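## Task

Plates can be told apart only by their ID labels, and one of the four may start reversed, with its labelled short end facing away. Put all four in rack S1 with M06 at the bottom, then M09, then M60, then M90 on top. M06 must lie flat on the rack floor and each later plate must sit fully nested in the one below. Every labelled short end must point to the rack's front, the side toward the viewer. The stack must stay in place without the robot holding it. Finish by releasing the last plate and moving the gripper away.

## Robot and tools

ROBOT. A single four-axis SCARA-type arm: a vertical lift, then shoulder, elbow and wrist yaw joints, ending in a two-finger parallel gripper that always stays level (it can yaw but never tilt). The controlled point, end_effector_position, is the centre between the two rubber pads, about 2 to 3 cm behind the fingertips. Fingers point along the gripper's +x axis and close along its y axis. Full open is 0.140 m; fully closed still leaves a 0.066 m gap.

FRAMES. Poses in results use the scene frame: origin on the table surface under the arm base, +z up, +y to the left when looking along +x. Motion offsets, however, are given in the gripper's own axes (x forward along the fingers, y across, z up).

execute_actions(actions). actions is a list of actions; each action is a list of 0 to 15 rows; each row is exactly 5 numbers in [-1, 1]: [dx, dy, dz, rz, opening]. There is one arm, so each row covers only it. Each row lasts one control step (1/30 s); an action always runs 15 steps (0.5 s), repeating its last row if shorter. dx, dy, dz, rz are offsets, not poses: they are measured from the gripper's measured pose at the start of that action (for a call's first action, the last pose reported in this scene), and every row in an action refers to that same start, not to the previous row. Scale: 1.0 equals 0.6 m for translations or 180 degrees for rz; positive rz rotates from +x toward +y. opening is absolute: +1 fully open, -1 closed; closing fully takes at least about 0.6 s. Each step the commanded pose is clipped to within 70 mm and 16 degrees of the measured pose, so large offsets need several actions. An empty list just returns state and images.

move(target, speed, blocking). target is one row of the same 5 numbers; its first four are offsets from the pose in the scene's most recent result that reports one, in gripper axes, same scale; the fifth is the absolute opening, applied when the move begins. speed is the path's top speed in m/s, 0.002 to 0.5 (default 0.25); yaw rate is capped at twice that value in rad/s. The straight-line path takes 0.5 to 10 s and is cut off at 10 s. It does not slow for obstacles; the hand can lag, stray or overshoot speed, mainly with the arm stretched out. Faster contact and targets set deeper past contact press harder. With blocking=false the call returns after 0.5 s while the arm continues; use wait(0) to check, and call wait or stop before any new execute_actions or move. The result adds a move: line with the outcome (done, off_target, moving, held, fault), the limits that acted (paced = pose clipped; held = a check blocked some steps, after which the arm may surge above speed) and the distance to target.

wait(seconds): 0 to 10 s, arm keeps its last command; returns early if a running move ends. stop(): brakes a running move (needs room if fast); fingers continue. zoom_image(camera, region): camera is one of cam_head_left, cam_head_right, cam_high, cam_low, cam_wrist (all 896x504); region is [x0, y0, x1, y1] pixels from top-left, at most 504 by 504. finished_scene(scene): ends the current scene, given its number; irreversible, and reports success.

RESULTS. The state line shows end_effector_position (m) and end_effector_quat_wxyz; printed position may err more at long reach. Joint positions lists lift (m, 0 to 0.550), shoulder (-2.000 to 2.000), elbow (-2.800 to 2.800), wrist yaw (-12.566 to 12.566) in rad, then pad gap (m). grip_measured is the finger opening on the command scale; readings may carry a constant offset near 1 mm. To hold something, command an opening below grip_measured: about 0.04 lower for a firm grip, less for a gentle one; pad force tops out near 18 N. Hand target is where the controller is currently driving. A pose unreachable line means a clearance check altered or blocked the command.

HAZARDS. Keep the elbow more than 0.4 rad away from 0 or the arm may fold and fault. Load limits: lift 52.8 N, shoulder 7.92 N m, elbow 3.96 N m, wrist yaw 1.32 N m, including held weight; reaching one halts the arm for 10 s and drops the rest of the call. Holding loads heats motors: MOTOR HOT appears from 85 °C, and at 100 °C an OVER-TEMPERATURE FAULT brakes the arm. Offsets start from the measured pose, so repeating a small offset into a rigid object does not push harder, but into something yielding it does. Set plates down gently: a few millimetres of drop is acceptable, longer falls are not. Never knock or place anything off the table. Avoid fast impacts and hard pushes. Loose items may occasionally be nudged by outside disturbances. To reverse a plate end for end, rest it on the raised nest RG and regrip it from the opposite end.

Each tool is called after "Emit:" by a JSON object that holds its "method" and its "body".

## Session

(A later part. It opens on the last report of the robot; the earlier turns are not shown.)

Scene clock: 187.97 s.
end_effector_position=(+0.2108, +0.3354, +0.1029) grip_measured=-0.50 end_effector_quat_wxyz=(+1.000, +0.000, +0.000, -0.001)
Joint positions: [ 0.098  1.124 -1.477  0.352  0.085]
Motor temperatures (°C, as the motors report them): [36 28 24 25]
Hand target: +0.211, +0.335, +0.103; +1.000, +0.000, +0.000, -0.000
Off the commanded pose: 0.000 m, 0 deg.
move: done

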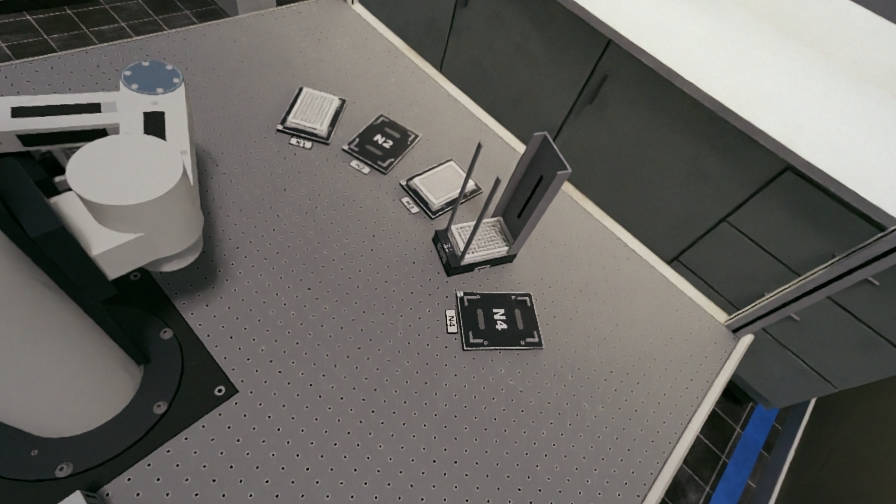

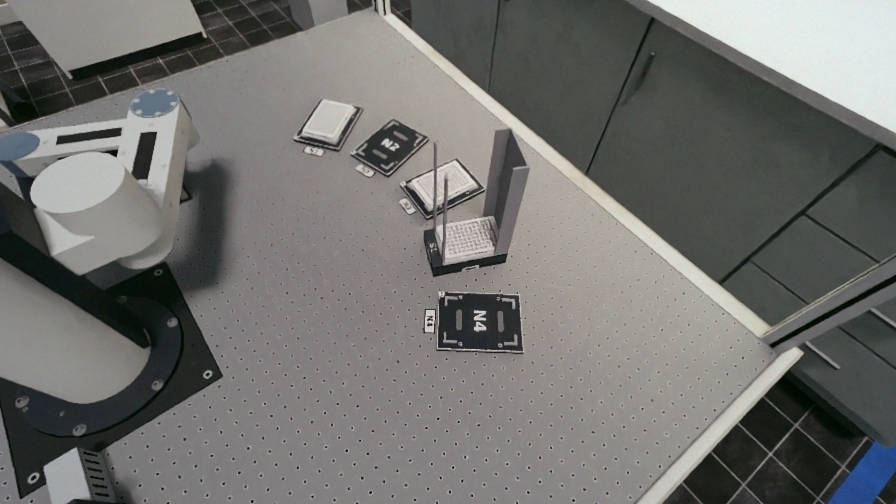

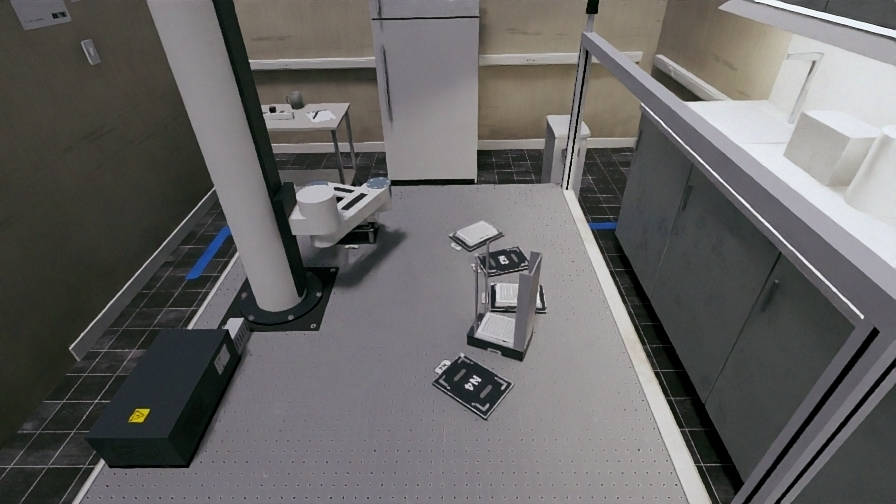

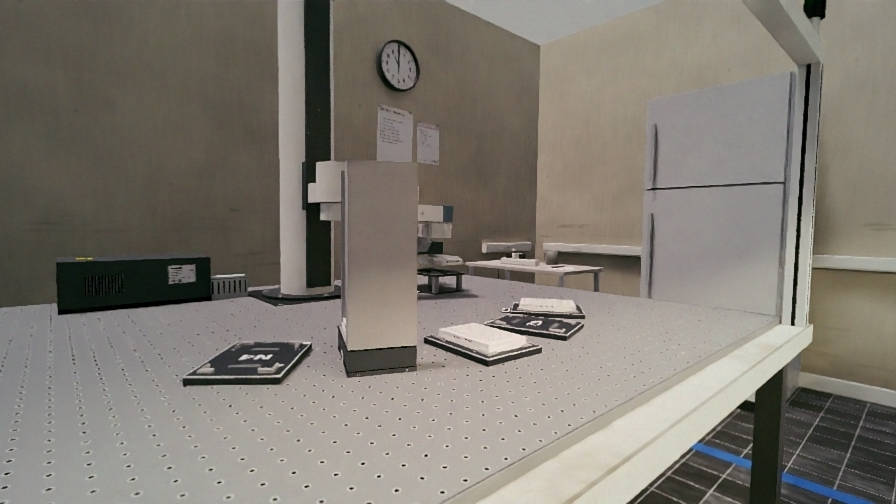

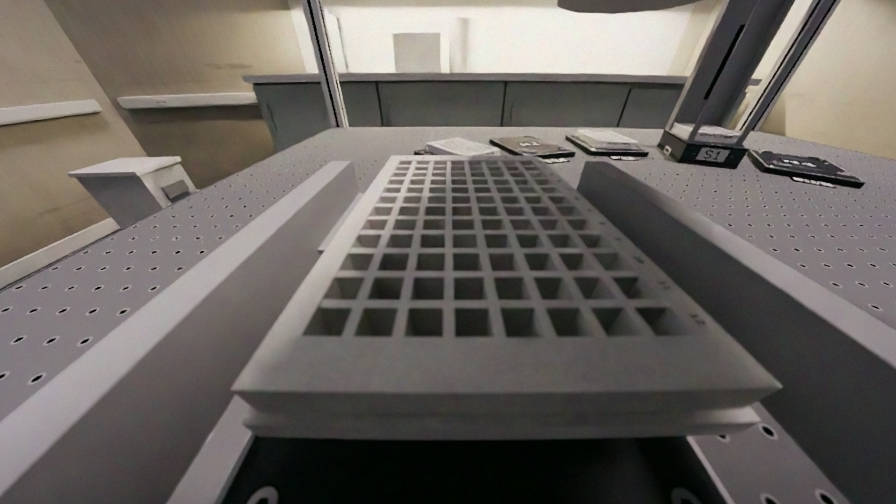

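Emit:
{"method": "move", "body": {"target": [-0.064,0.004,-0.012,0,-0.55], "speed": 0.12}}

Scene clock: 198.13 s.
end_effector_position=(+0.1723, +0.3380, +0.0957) grip_measured=-0.50 end_effector_quat_wxyz=(+1.000, +0.000, +0.000, -0.000)
Joint positions: [ 0.091  1.257 -1.561  0.303  0.085]
Motor temperatures (°C, as the motors report them): [36 28 24 25]
Hand target: +0.172, +0.338, +0.096; +1.000, +0.000, +0.000, -0.001
Off the commanded pose: 0.000 m, 0 deg.
move: done

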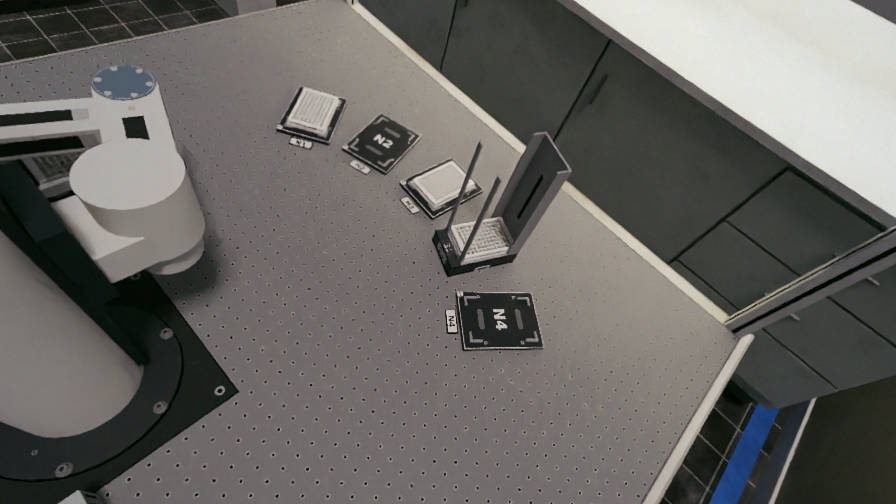

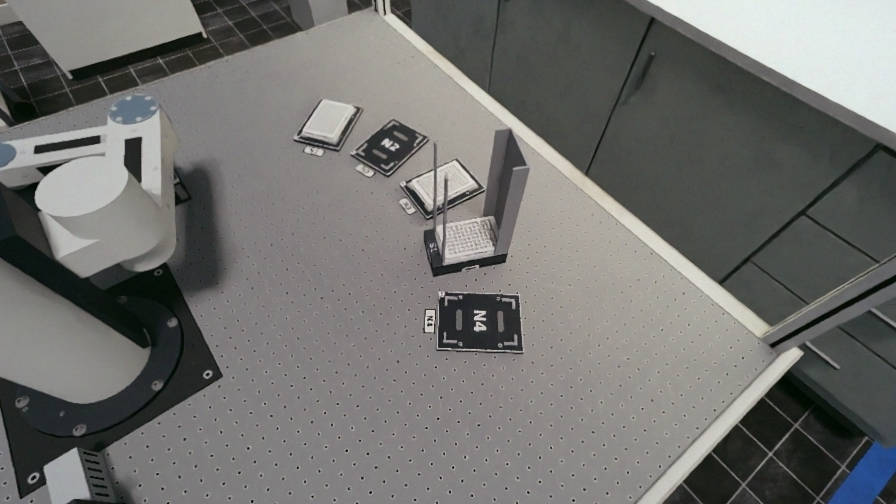

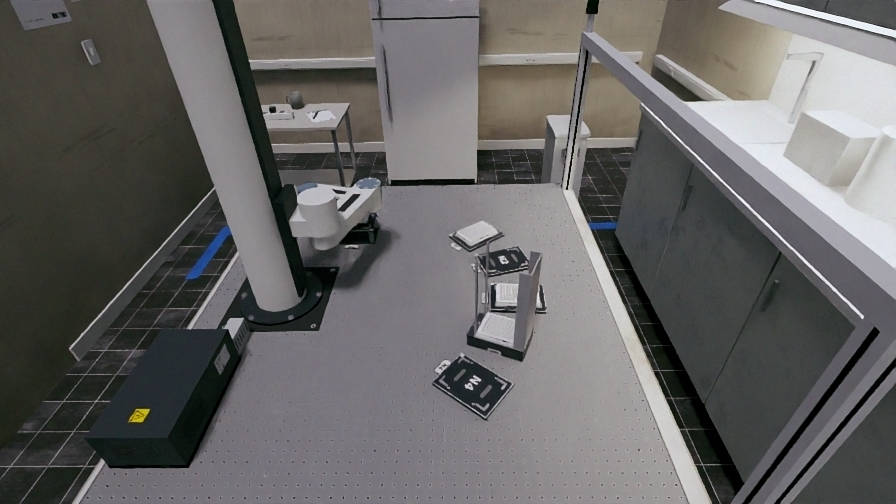

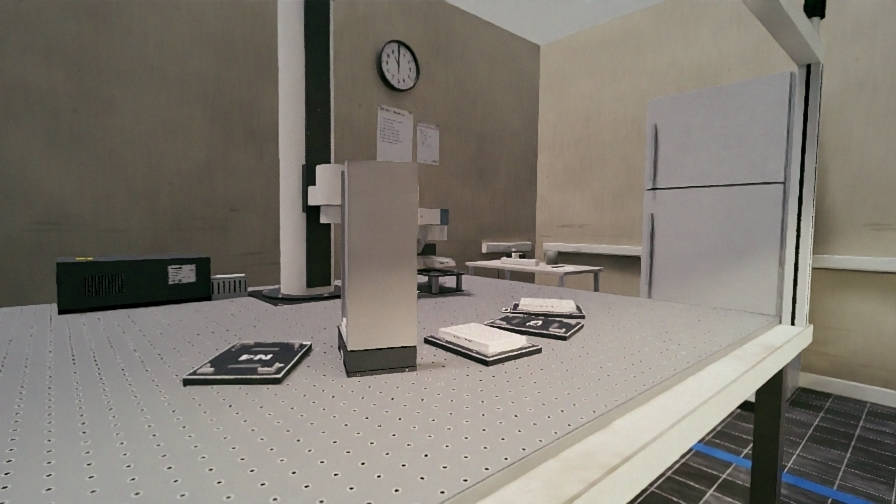

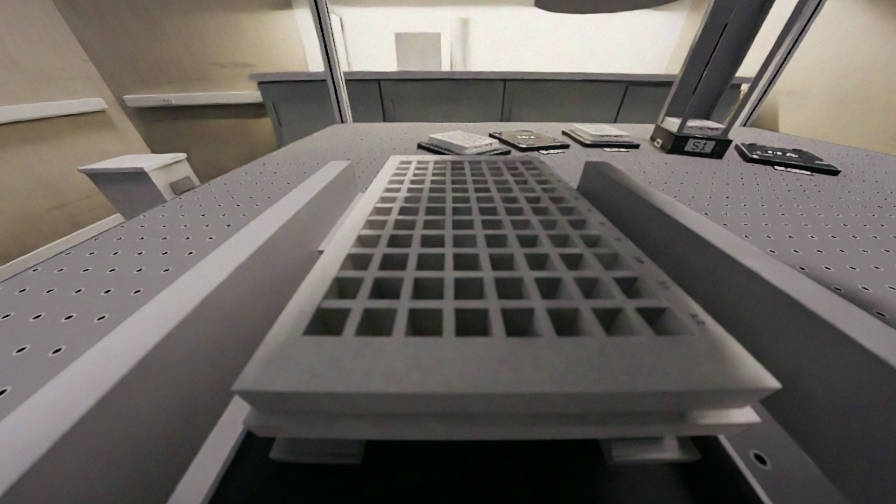

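Emit:
{"method": "move", "body": {"target": [0.0083,0.0005,-0.0018,0,-0.55], "speed": 0.05}}

Scene clock: 206.23 s.
end_effector_position=(+0.1772, +0.3382, +0.0947) grip_measured=-0.50 end_effector_quat_wxyz=(+1.000, +0.000, +0.000, -0.000)
Joint positions: [ 0.09   1.241 -1.552  0.31   0.085]
Motor temperatures (°C, as the motors report them): [36 28 24 25]
Hand target: +0.177, +0.338, +0.095; +1.000, +0.000, +0.000, -0.000
Off the commanded pose: 0.000 m, 0 deg.
move: done

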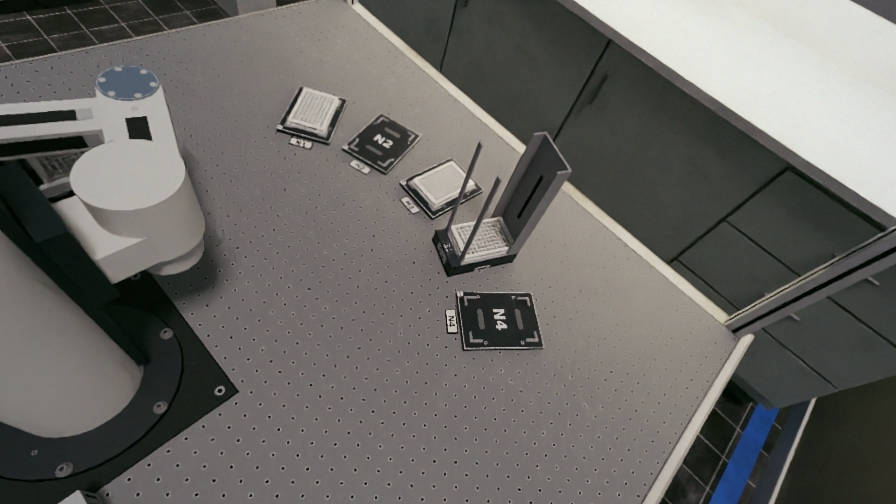

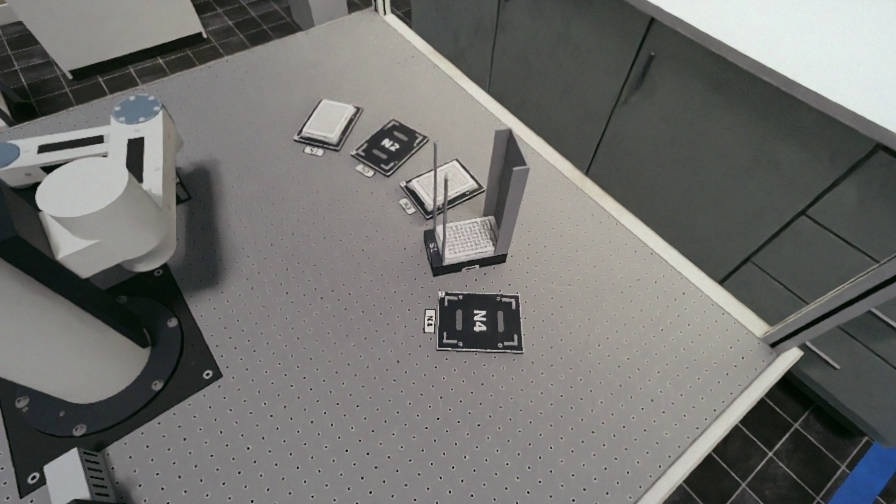

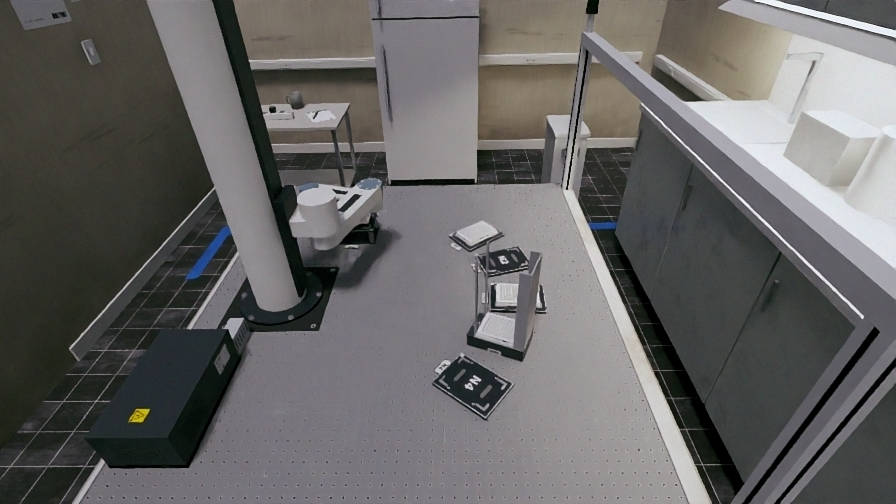

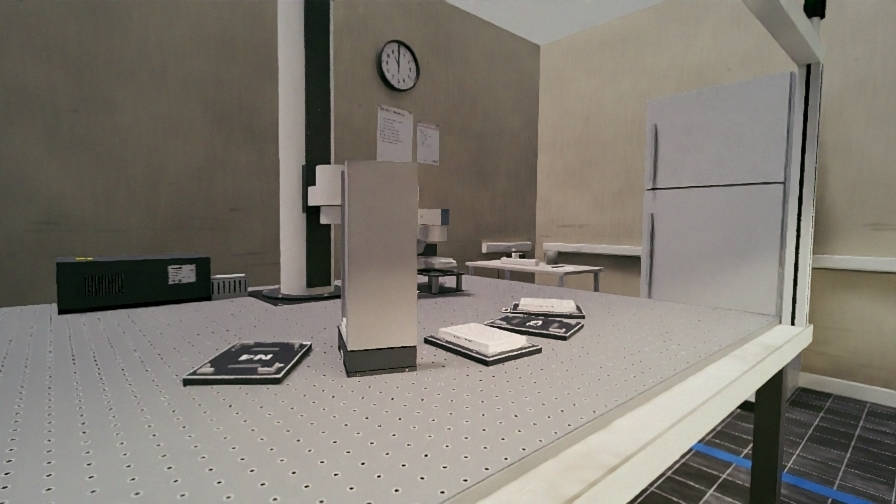

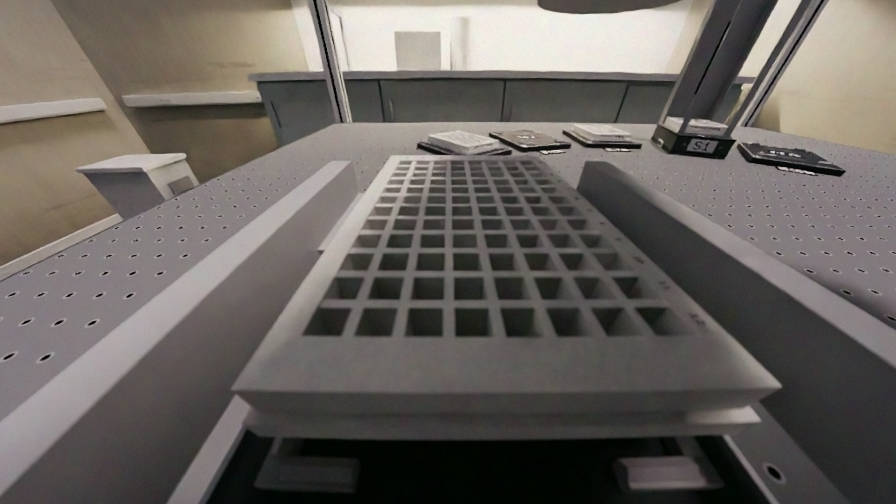

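Emit:
{"method": "move", "body": {"target": [0.0008,0.0004,-0.0265,0,-0.55], "speed": 0.025}}

Scene clock: 211.90 s.
end_effector_position=(+0.1777, +0.3384, +0.0787) grip_measured=-0.50 end_effector_quat_wxyz=(+1.000, +0.000, +0.000, -0.001)
Joint positions: [ 0.074  1.24  -1.552  0.311  0.085]
Motor temperatures (°C, as the motors report them): [36 28 24 25]
Hand target: +0.178, +0.338, +0.079; +1.000, +0.000, +0.000, -0.000
Off the commanded pose: 0.000 m, 0 deg.
move: done

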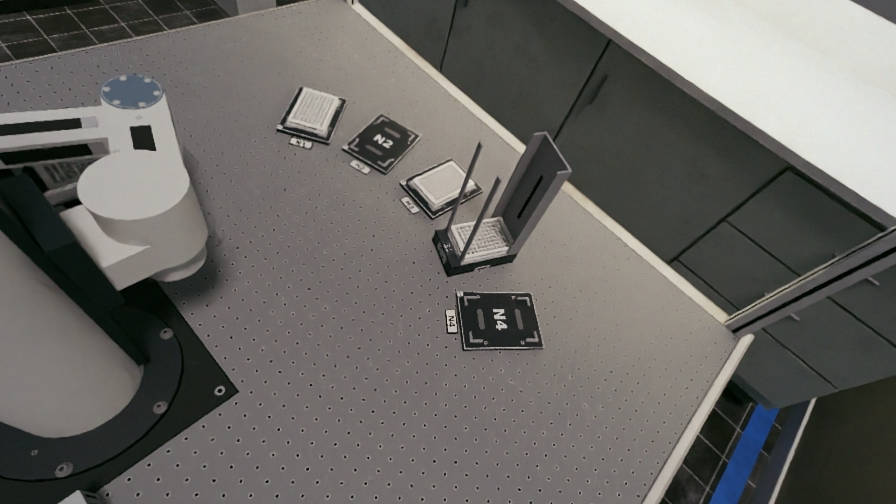

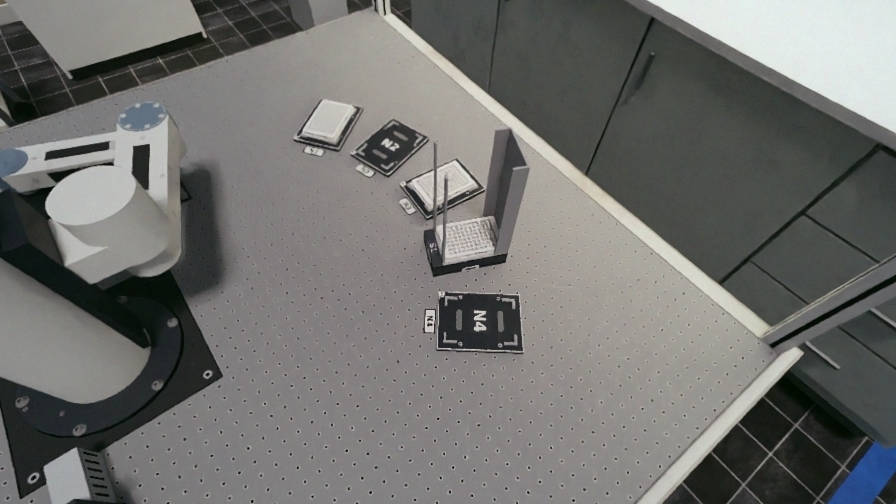

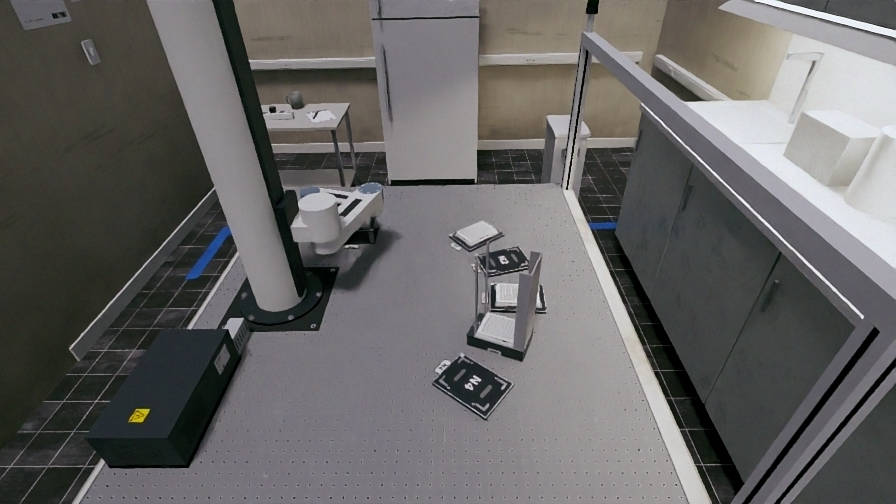

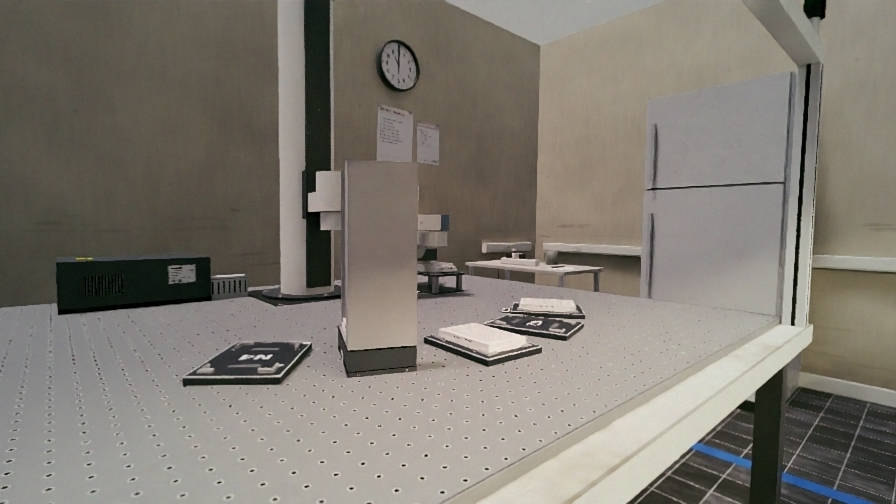

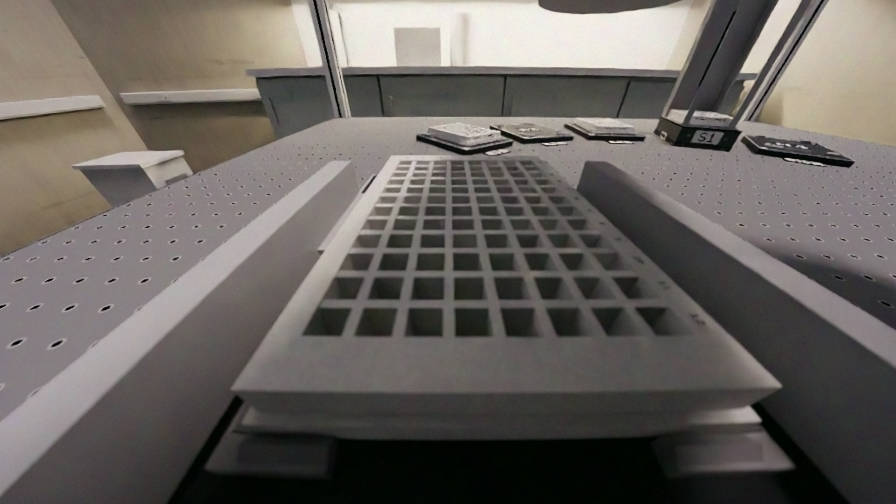

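Emit:
{"method": "execute_actions", "body": {"actions": [[[0,0,-0.0005,0,-0.55],[0,0,-0.001,0,-0.55],[0,0,-0.0015,0,-0.55],[0,0,-0.002,0,-0.55],[0,0,-0.0025,0,-0.55],[0,0,-0.003,0,-0.55],[0,0,-0.0035,0,-0.55],[0,0,-0.0035,0,-0.55],[0,0,-0.0035,0,-0.55],[0,0,-0.0035,0,-0.45],[0,0,-0.0035,0,-0.1]]]}}

Emit:
{"method": "move", "body": {"target": [0,0,0.04,0,-0.1], "speed": 0.1}}

Scene clock: 218.83 s.
end_effector_position=(+0.1777, +0.3384, +0.0766) grip_measured=-0.10 end_effector_quat_wxyz=(+1.000, +0.000, +0.000, -0.001)
Joint positions: [ 0.072  1.24  -1.552  0.311  0.099]
Motor temperatures (°C, as the motors report them): [36 28 24 25]
Hand target: +0.178, +0.338, +0.077; +1.000, +0.000, +0.000, -0.001
Off the commanded pose: 0.000 m, 0 deg.

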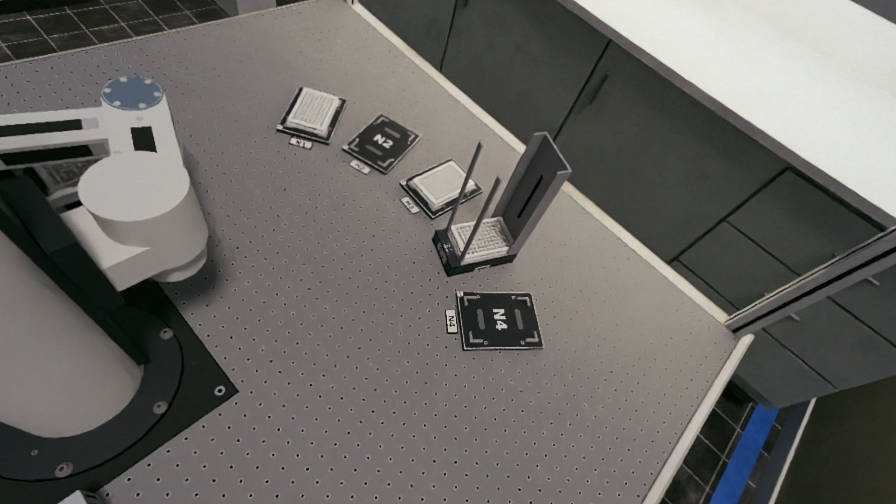

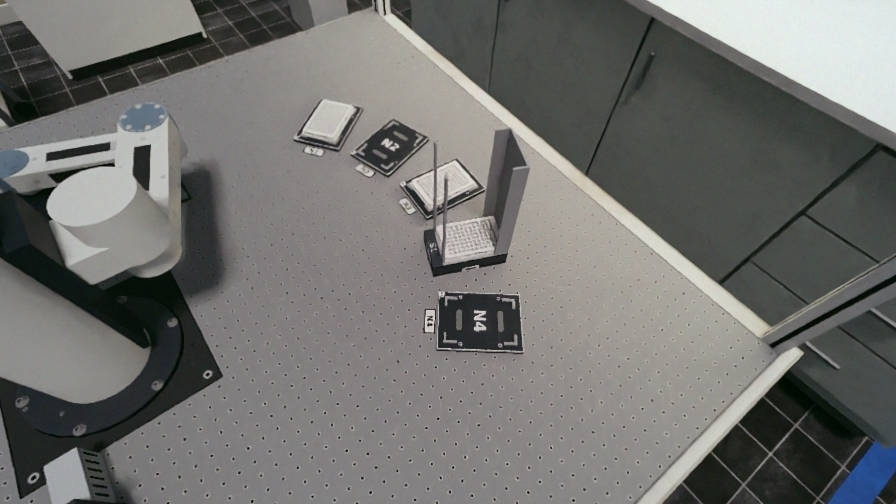

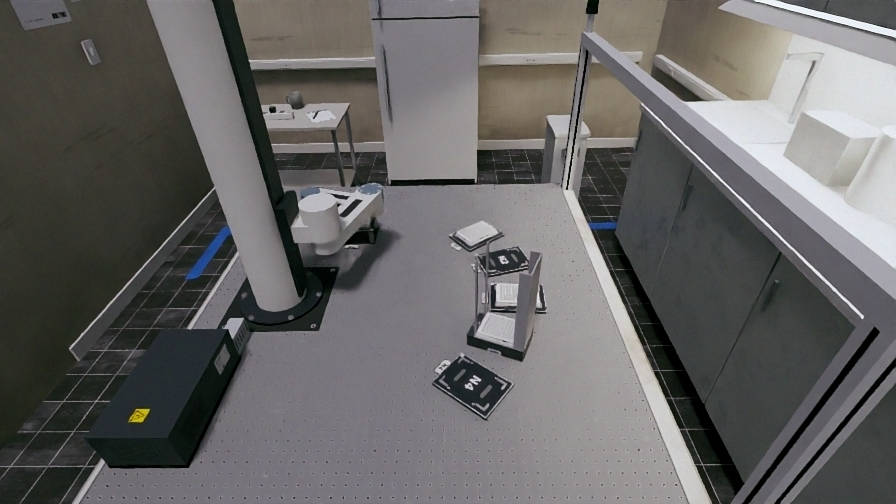

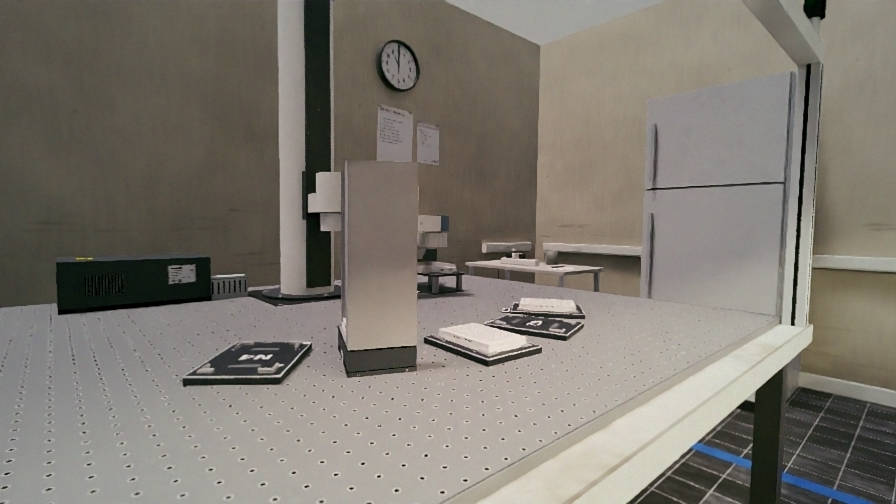

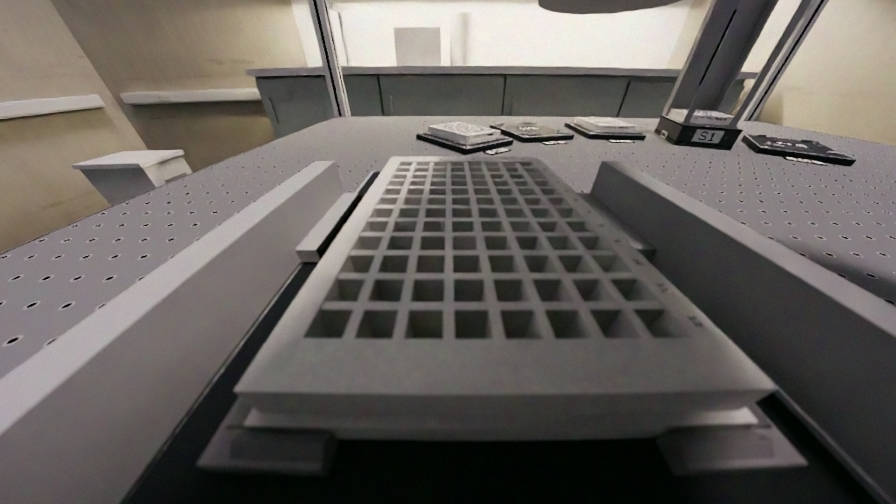

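Scene clock: 219.53 s.
end_effector_position=(+0.1777, +0.3384, +0.1007) grip_measured=-0.10 end_effector_quat_wxyz=(+1.000, +0.000, +0.000, -0.001)
Joint positions: [ 0.096  1.24  -1.552  0.311  0.099]
Motor temperatures (°C, as the motors report them): [36 28 24 25]
Hand target: +0.178, +0.338, +0.101; +1.000, +0.000, +0.000, -0.001
Off the commanded pose: 0.000 m, 0 deg.
move: done

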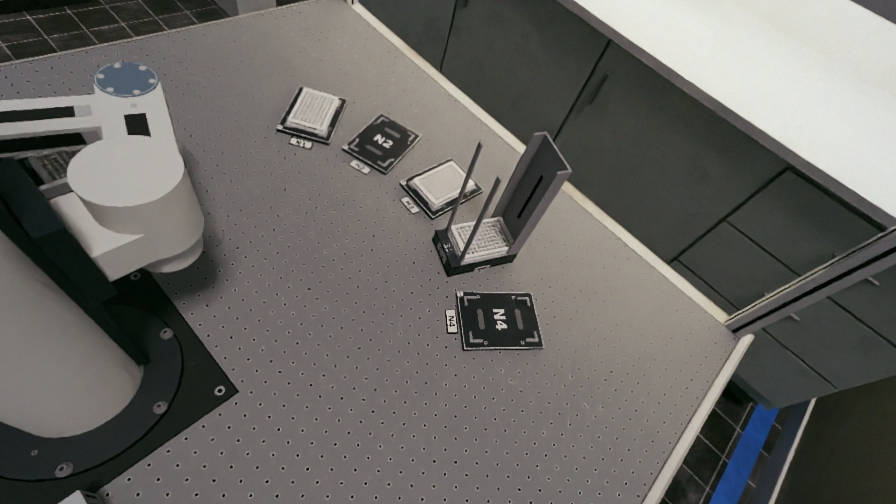

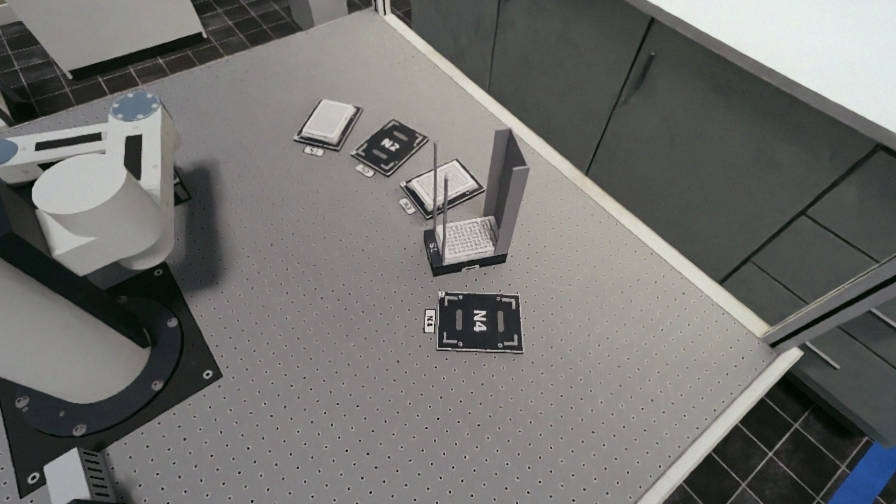

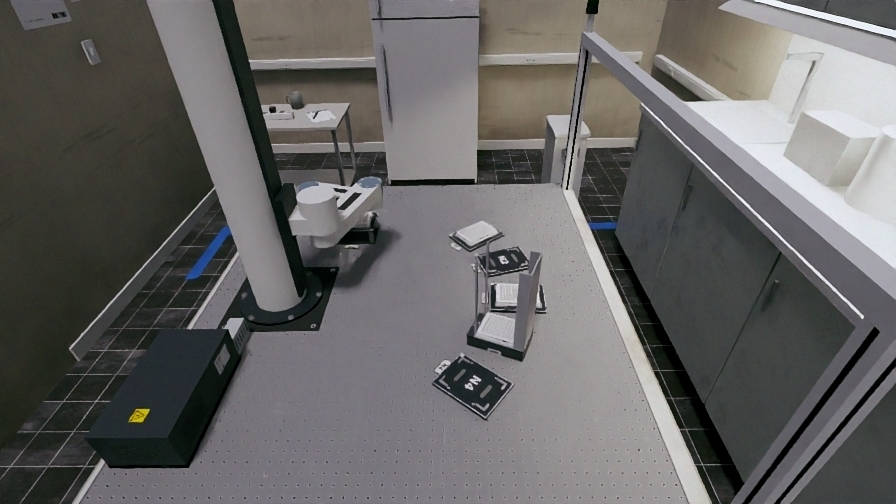

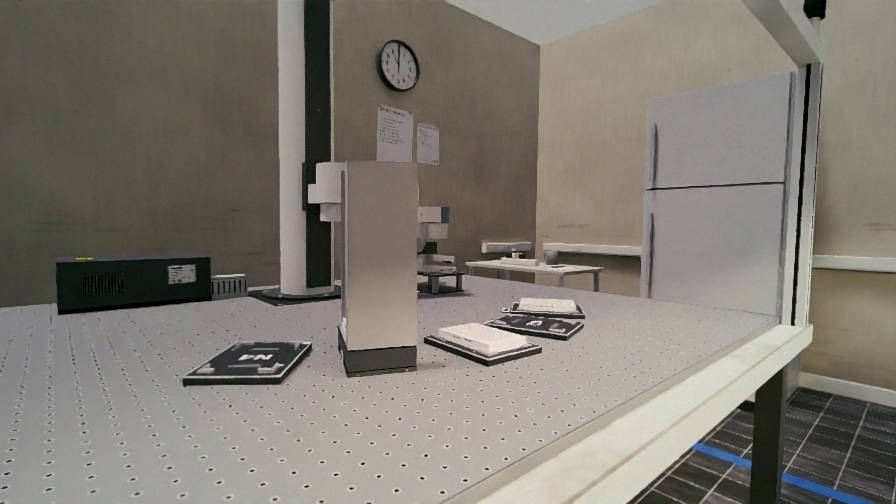

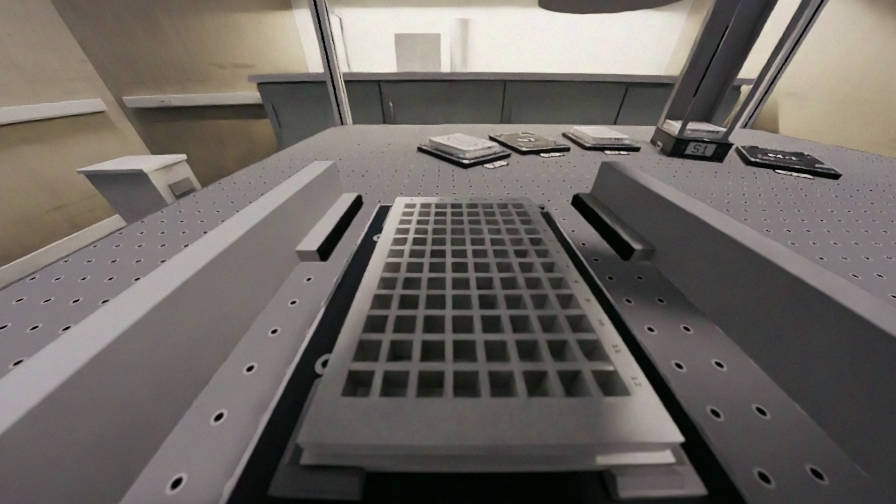

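Emit:
{"method": "execute_actions", "body": {"actions": []}}

Scene clock: 234.50 s.
end_effector_position=(+0.1777, +0.3384, +0.1007) grip_measured=-0.10 end_effector_quat_wxyz=(+1.000, +0.000, +0.000, -0.001)
Joint positions: [ 0.096  1.24  -1.552  0.311  0.099]
Motor temperatures (°C, as the motors report them): [36 27 24 25]
Hand target: +0.178, +0.338, +0.101; +1.000, +0.000, +0.000, -0.001
Off the commanded pose: 0.000 m, 0 deg.

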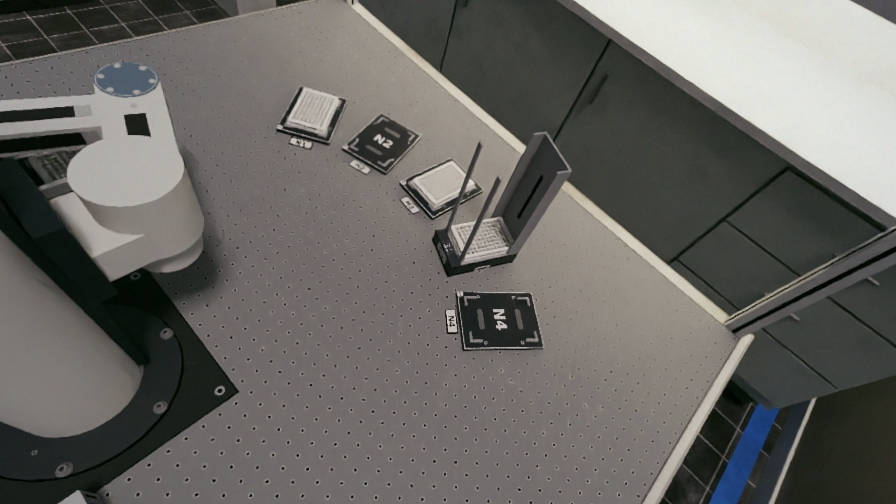

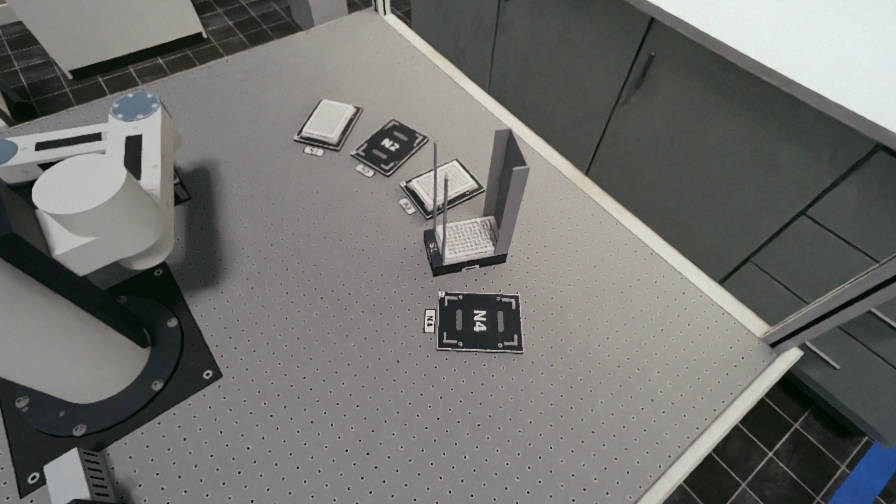

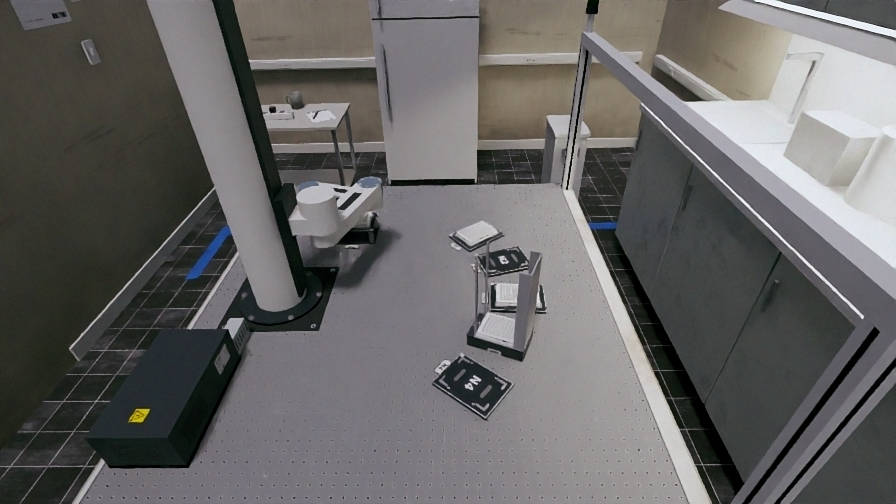

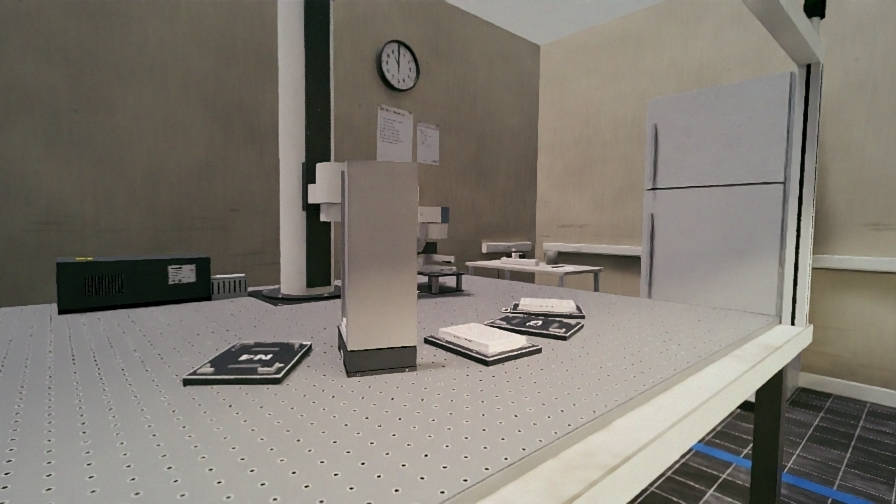

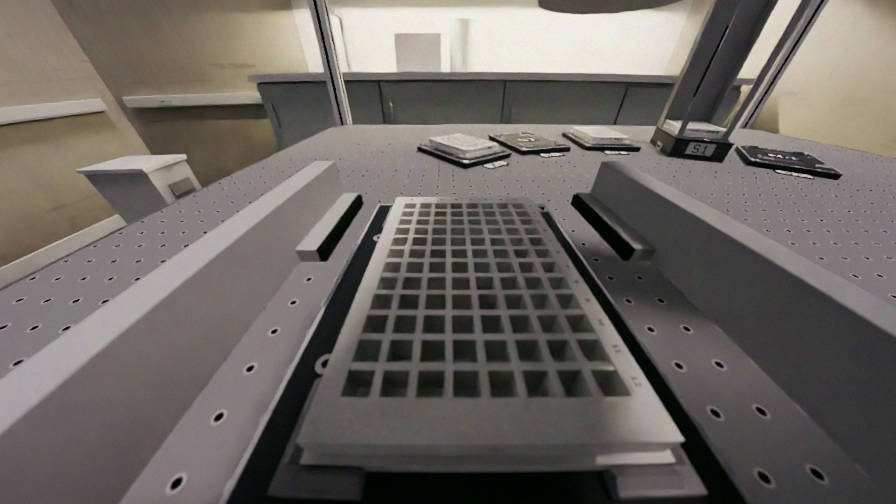

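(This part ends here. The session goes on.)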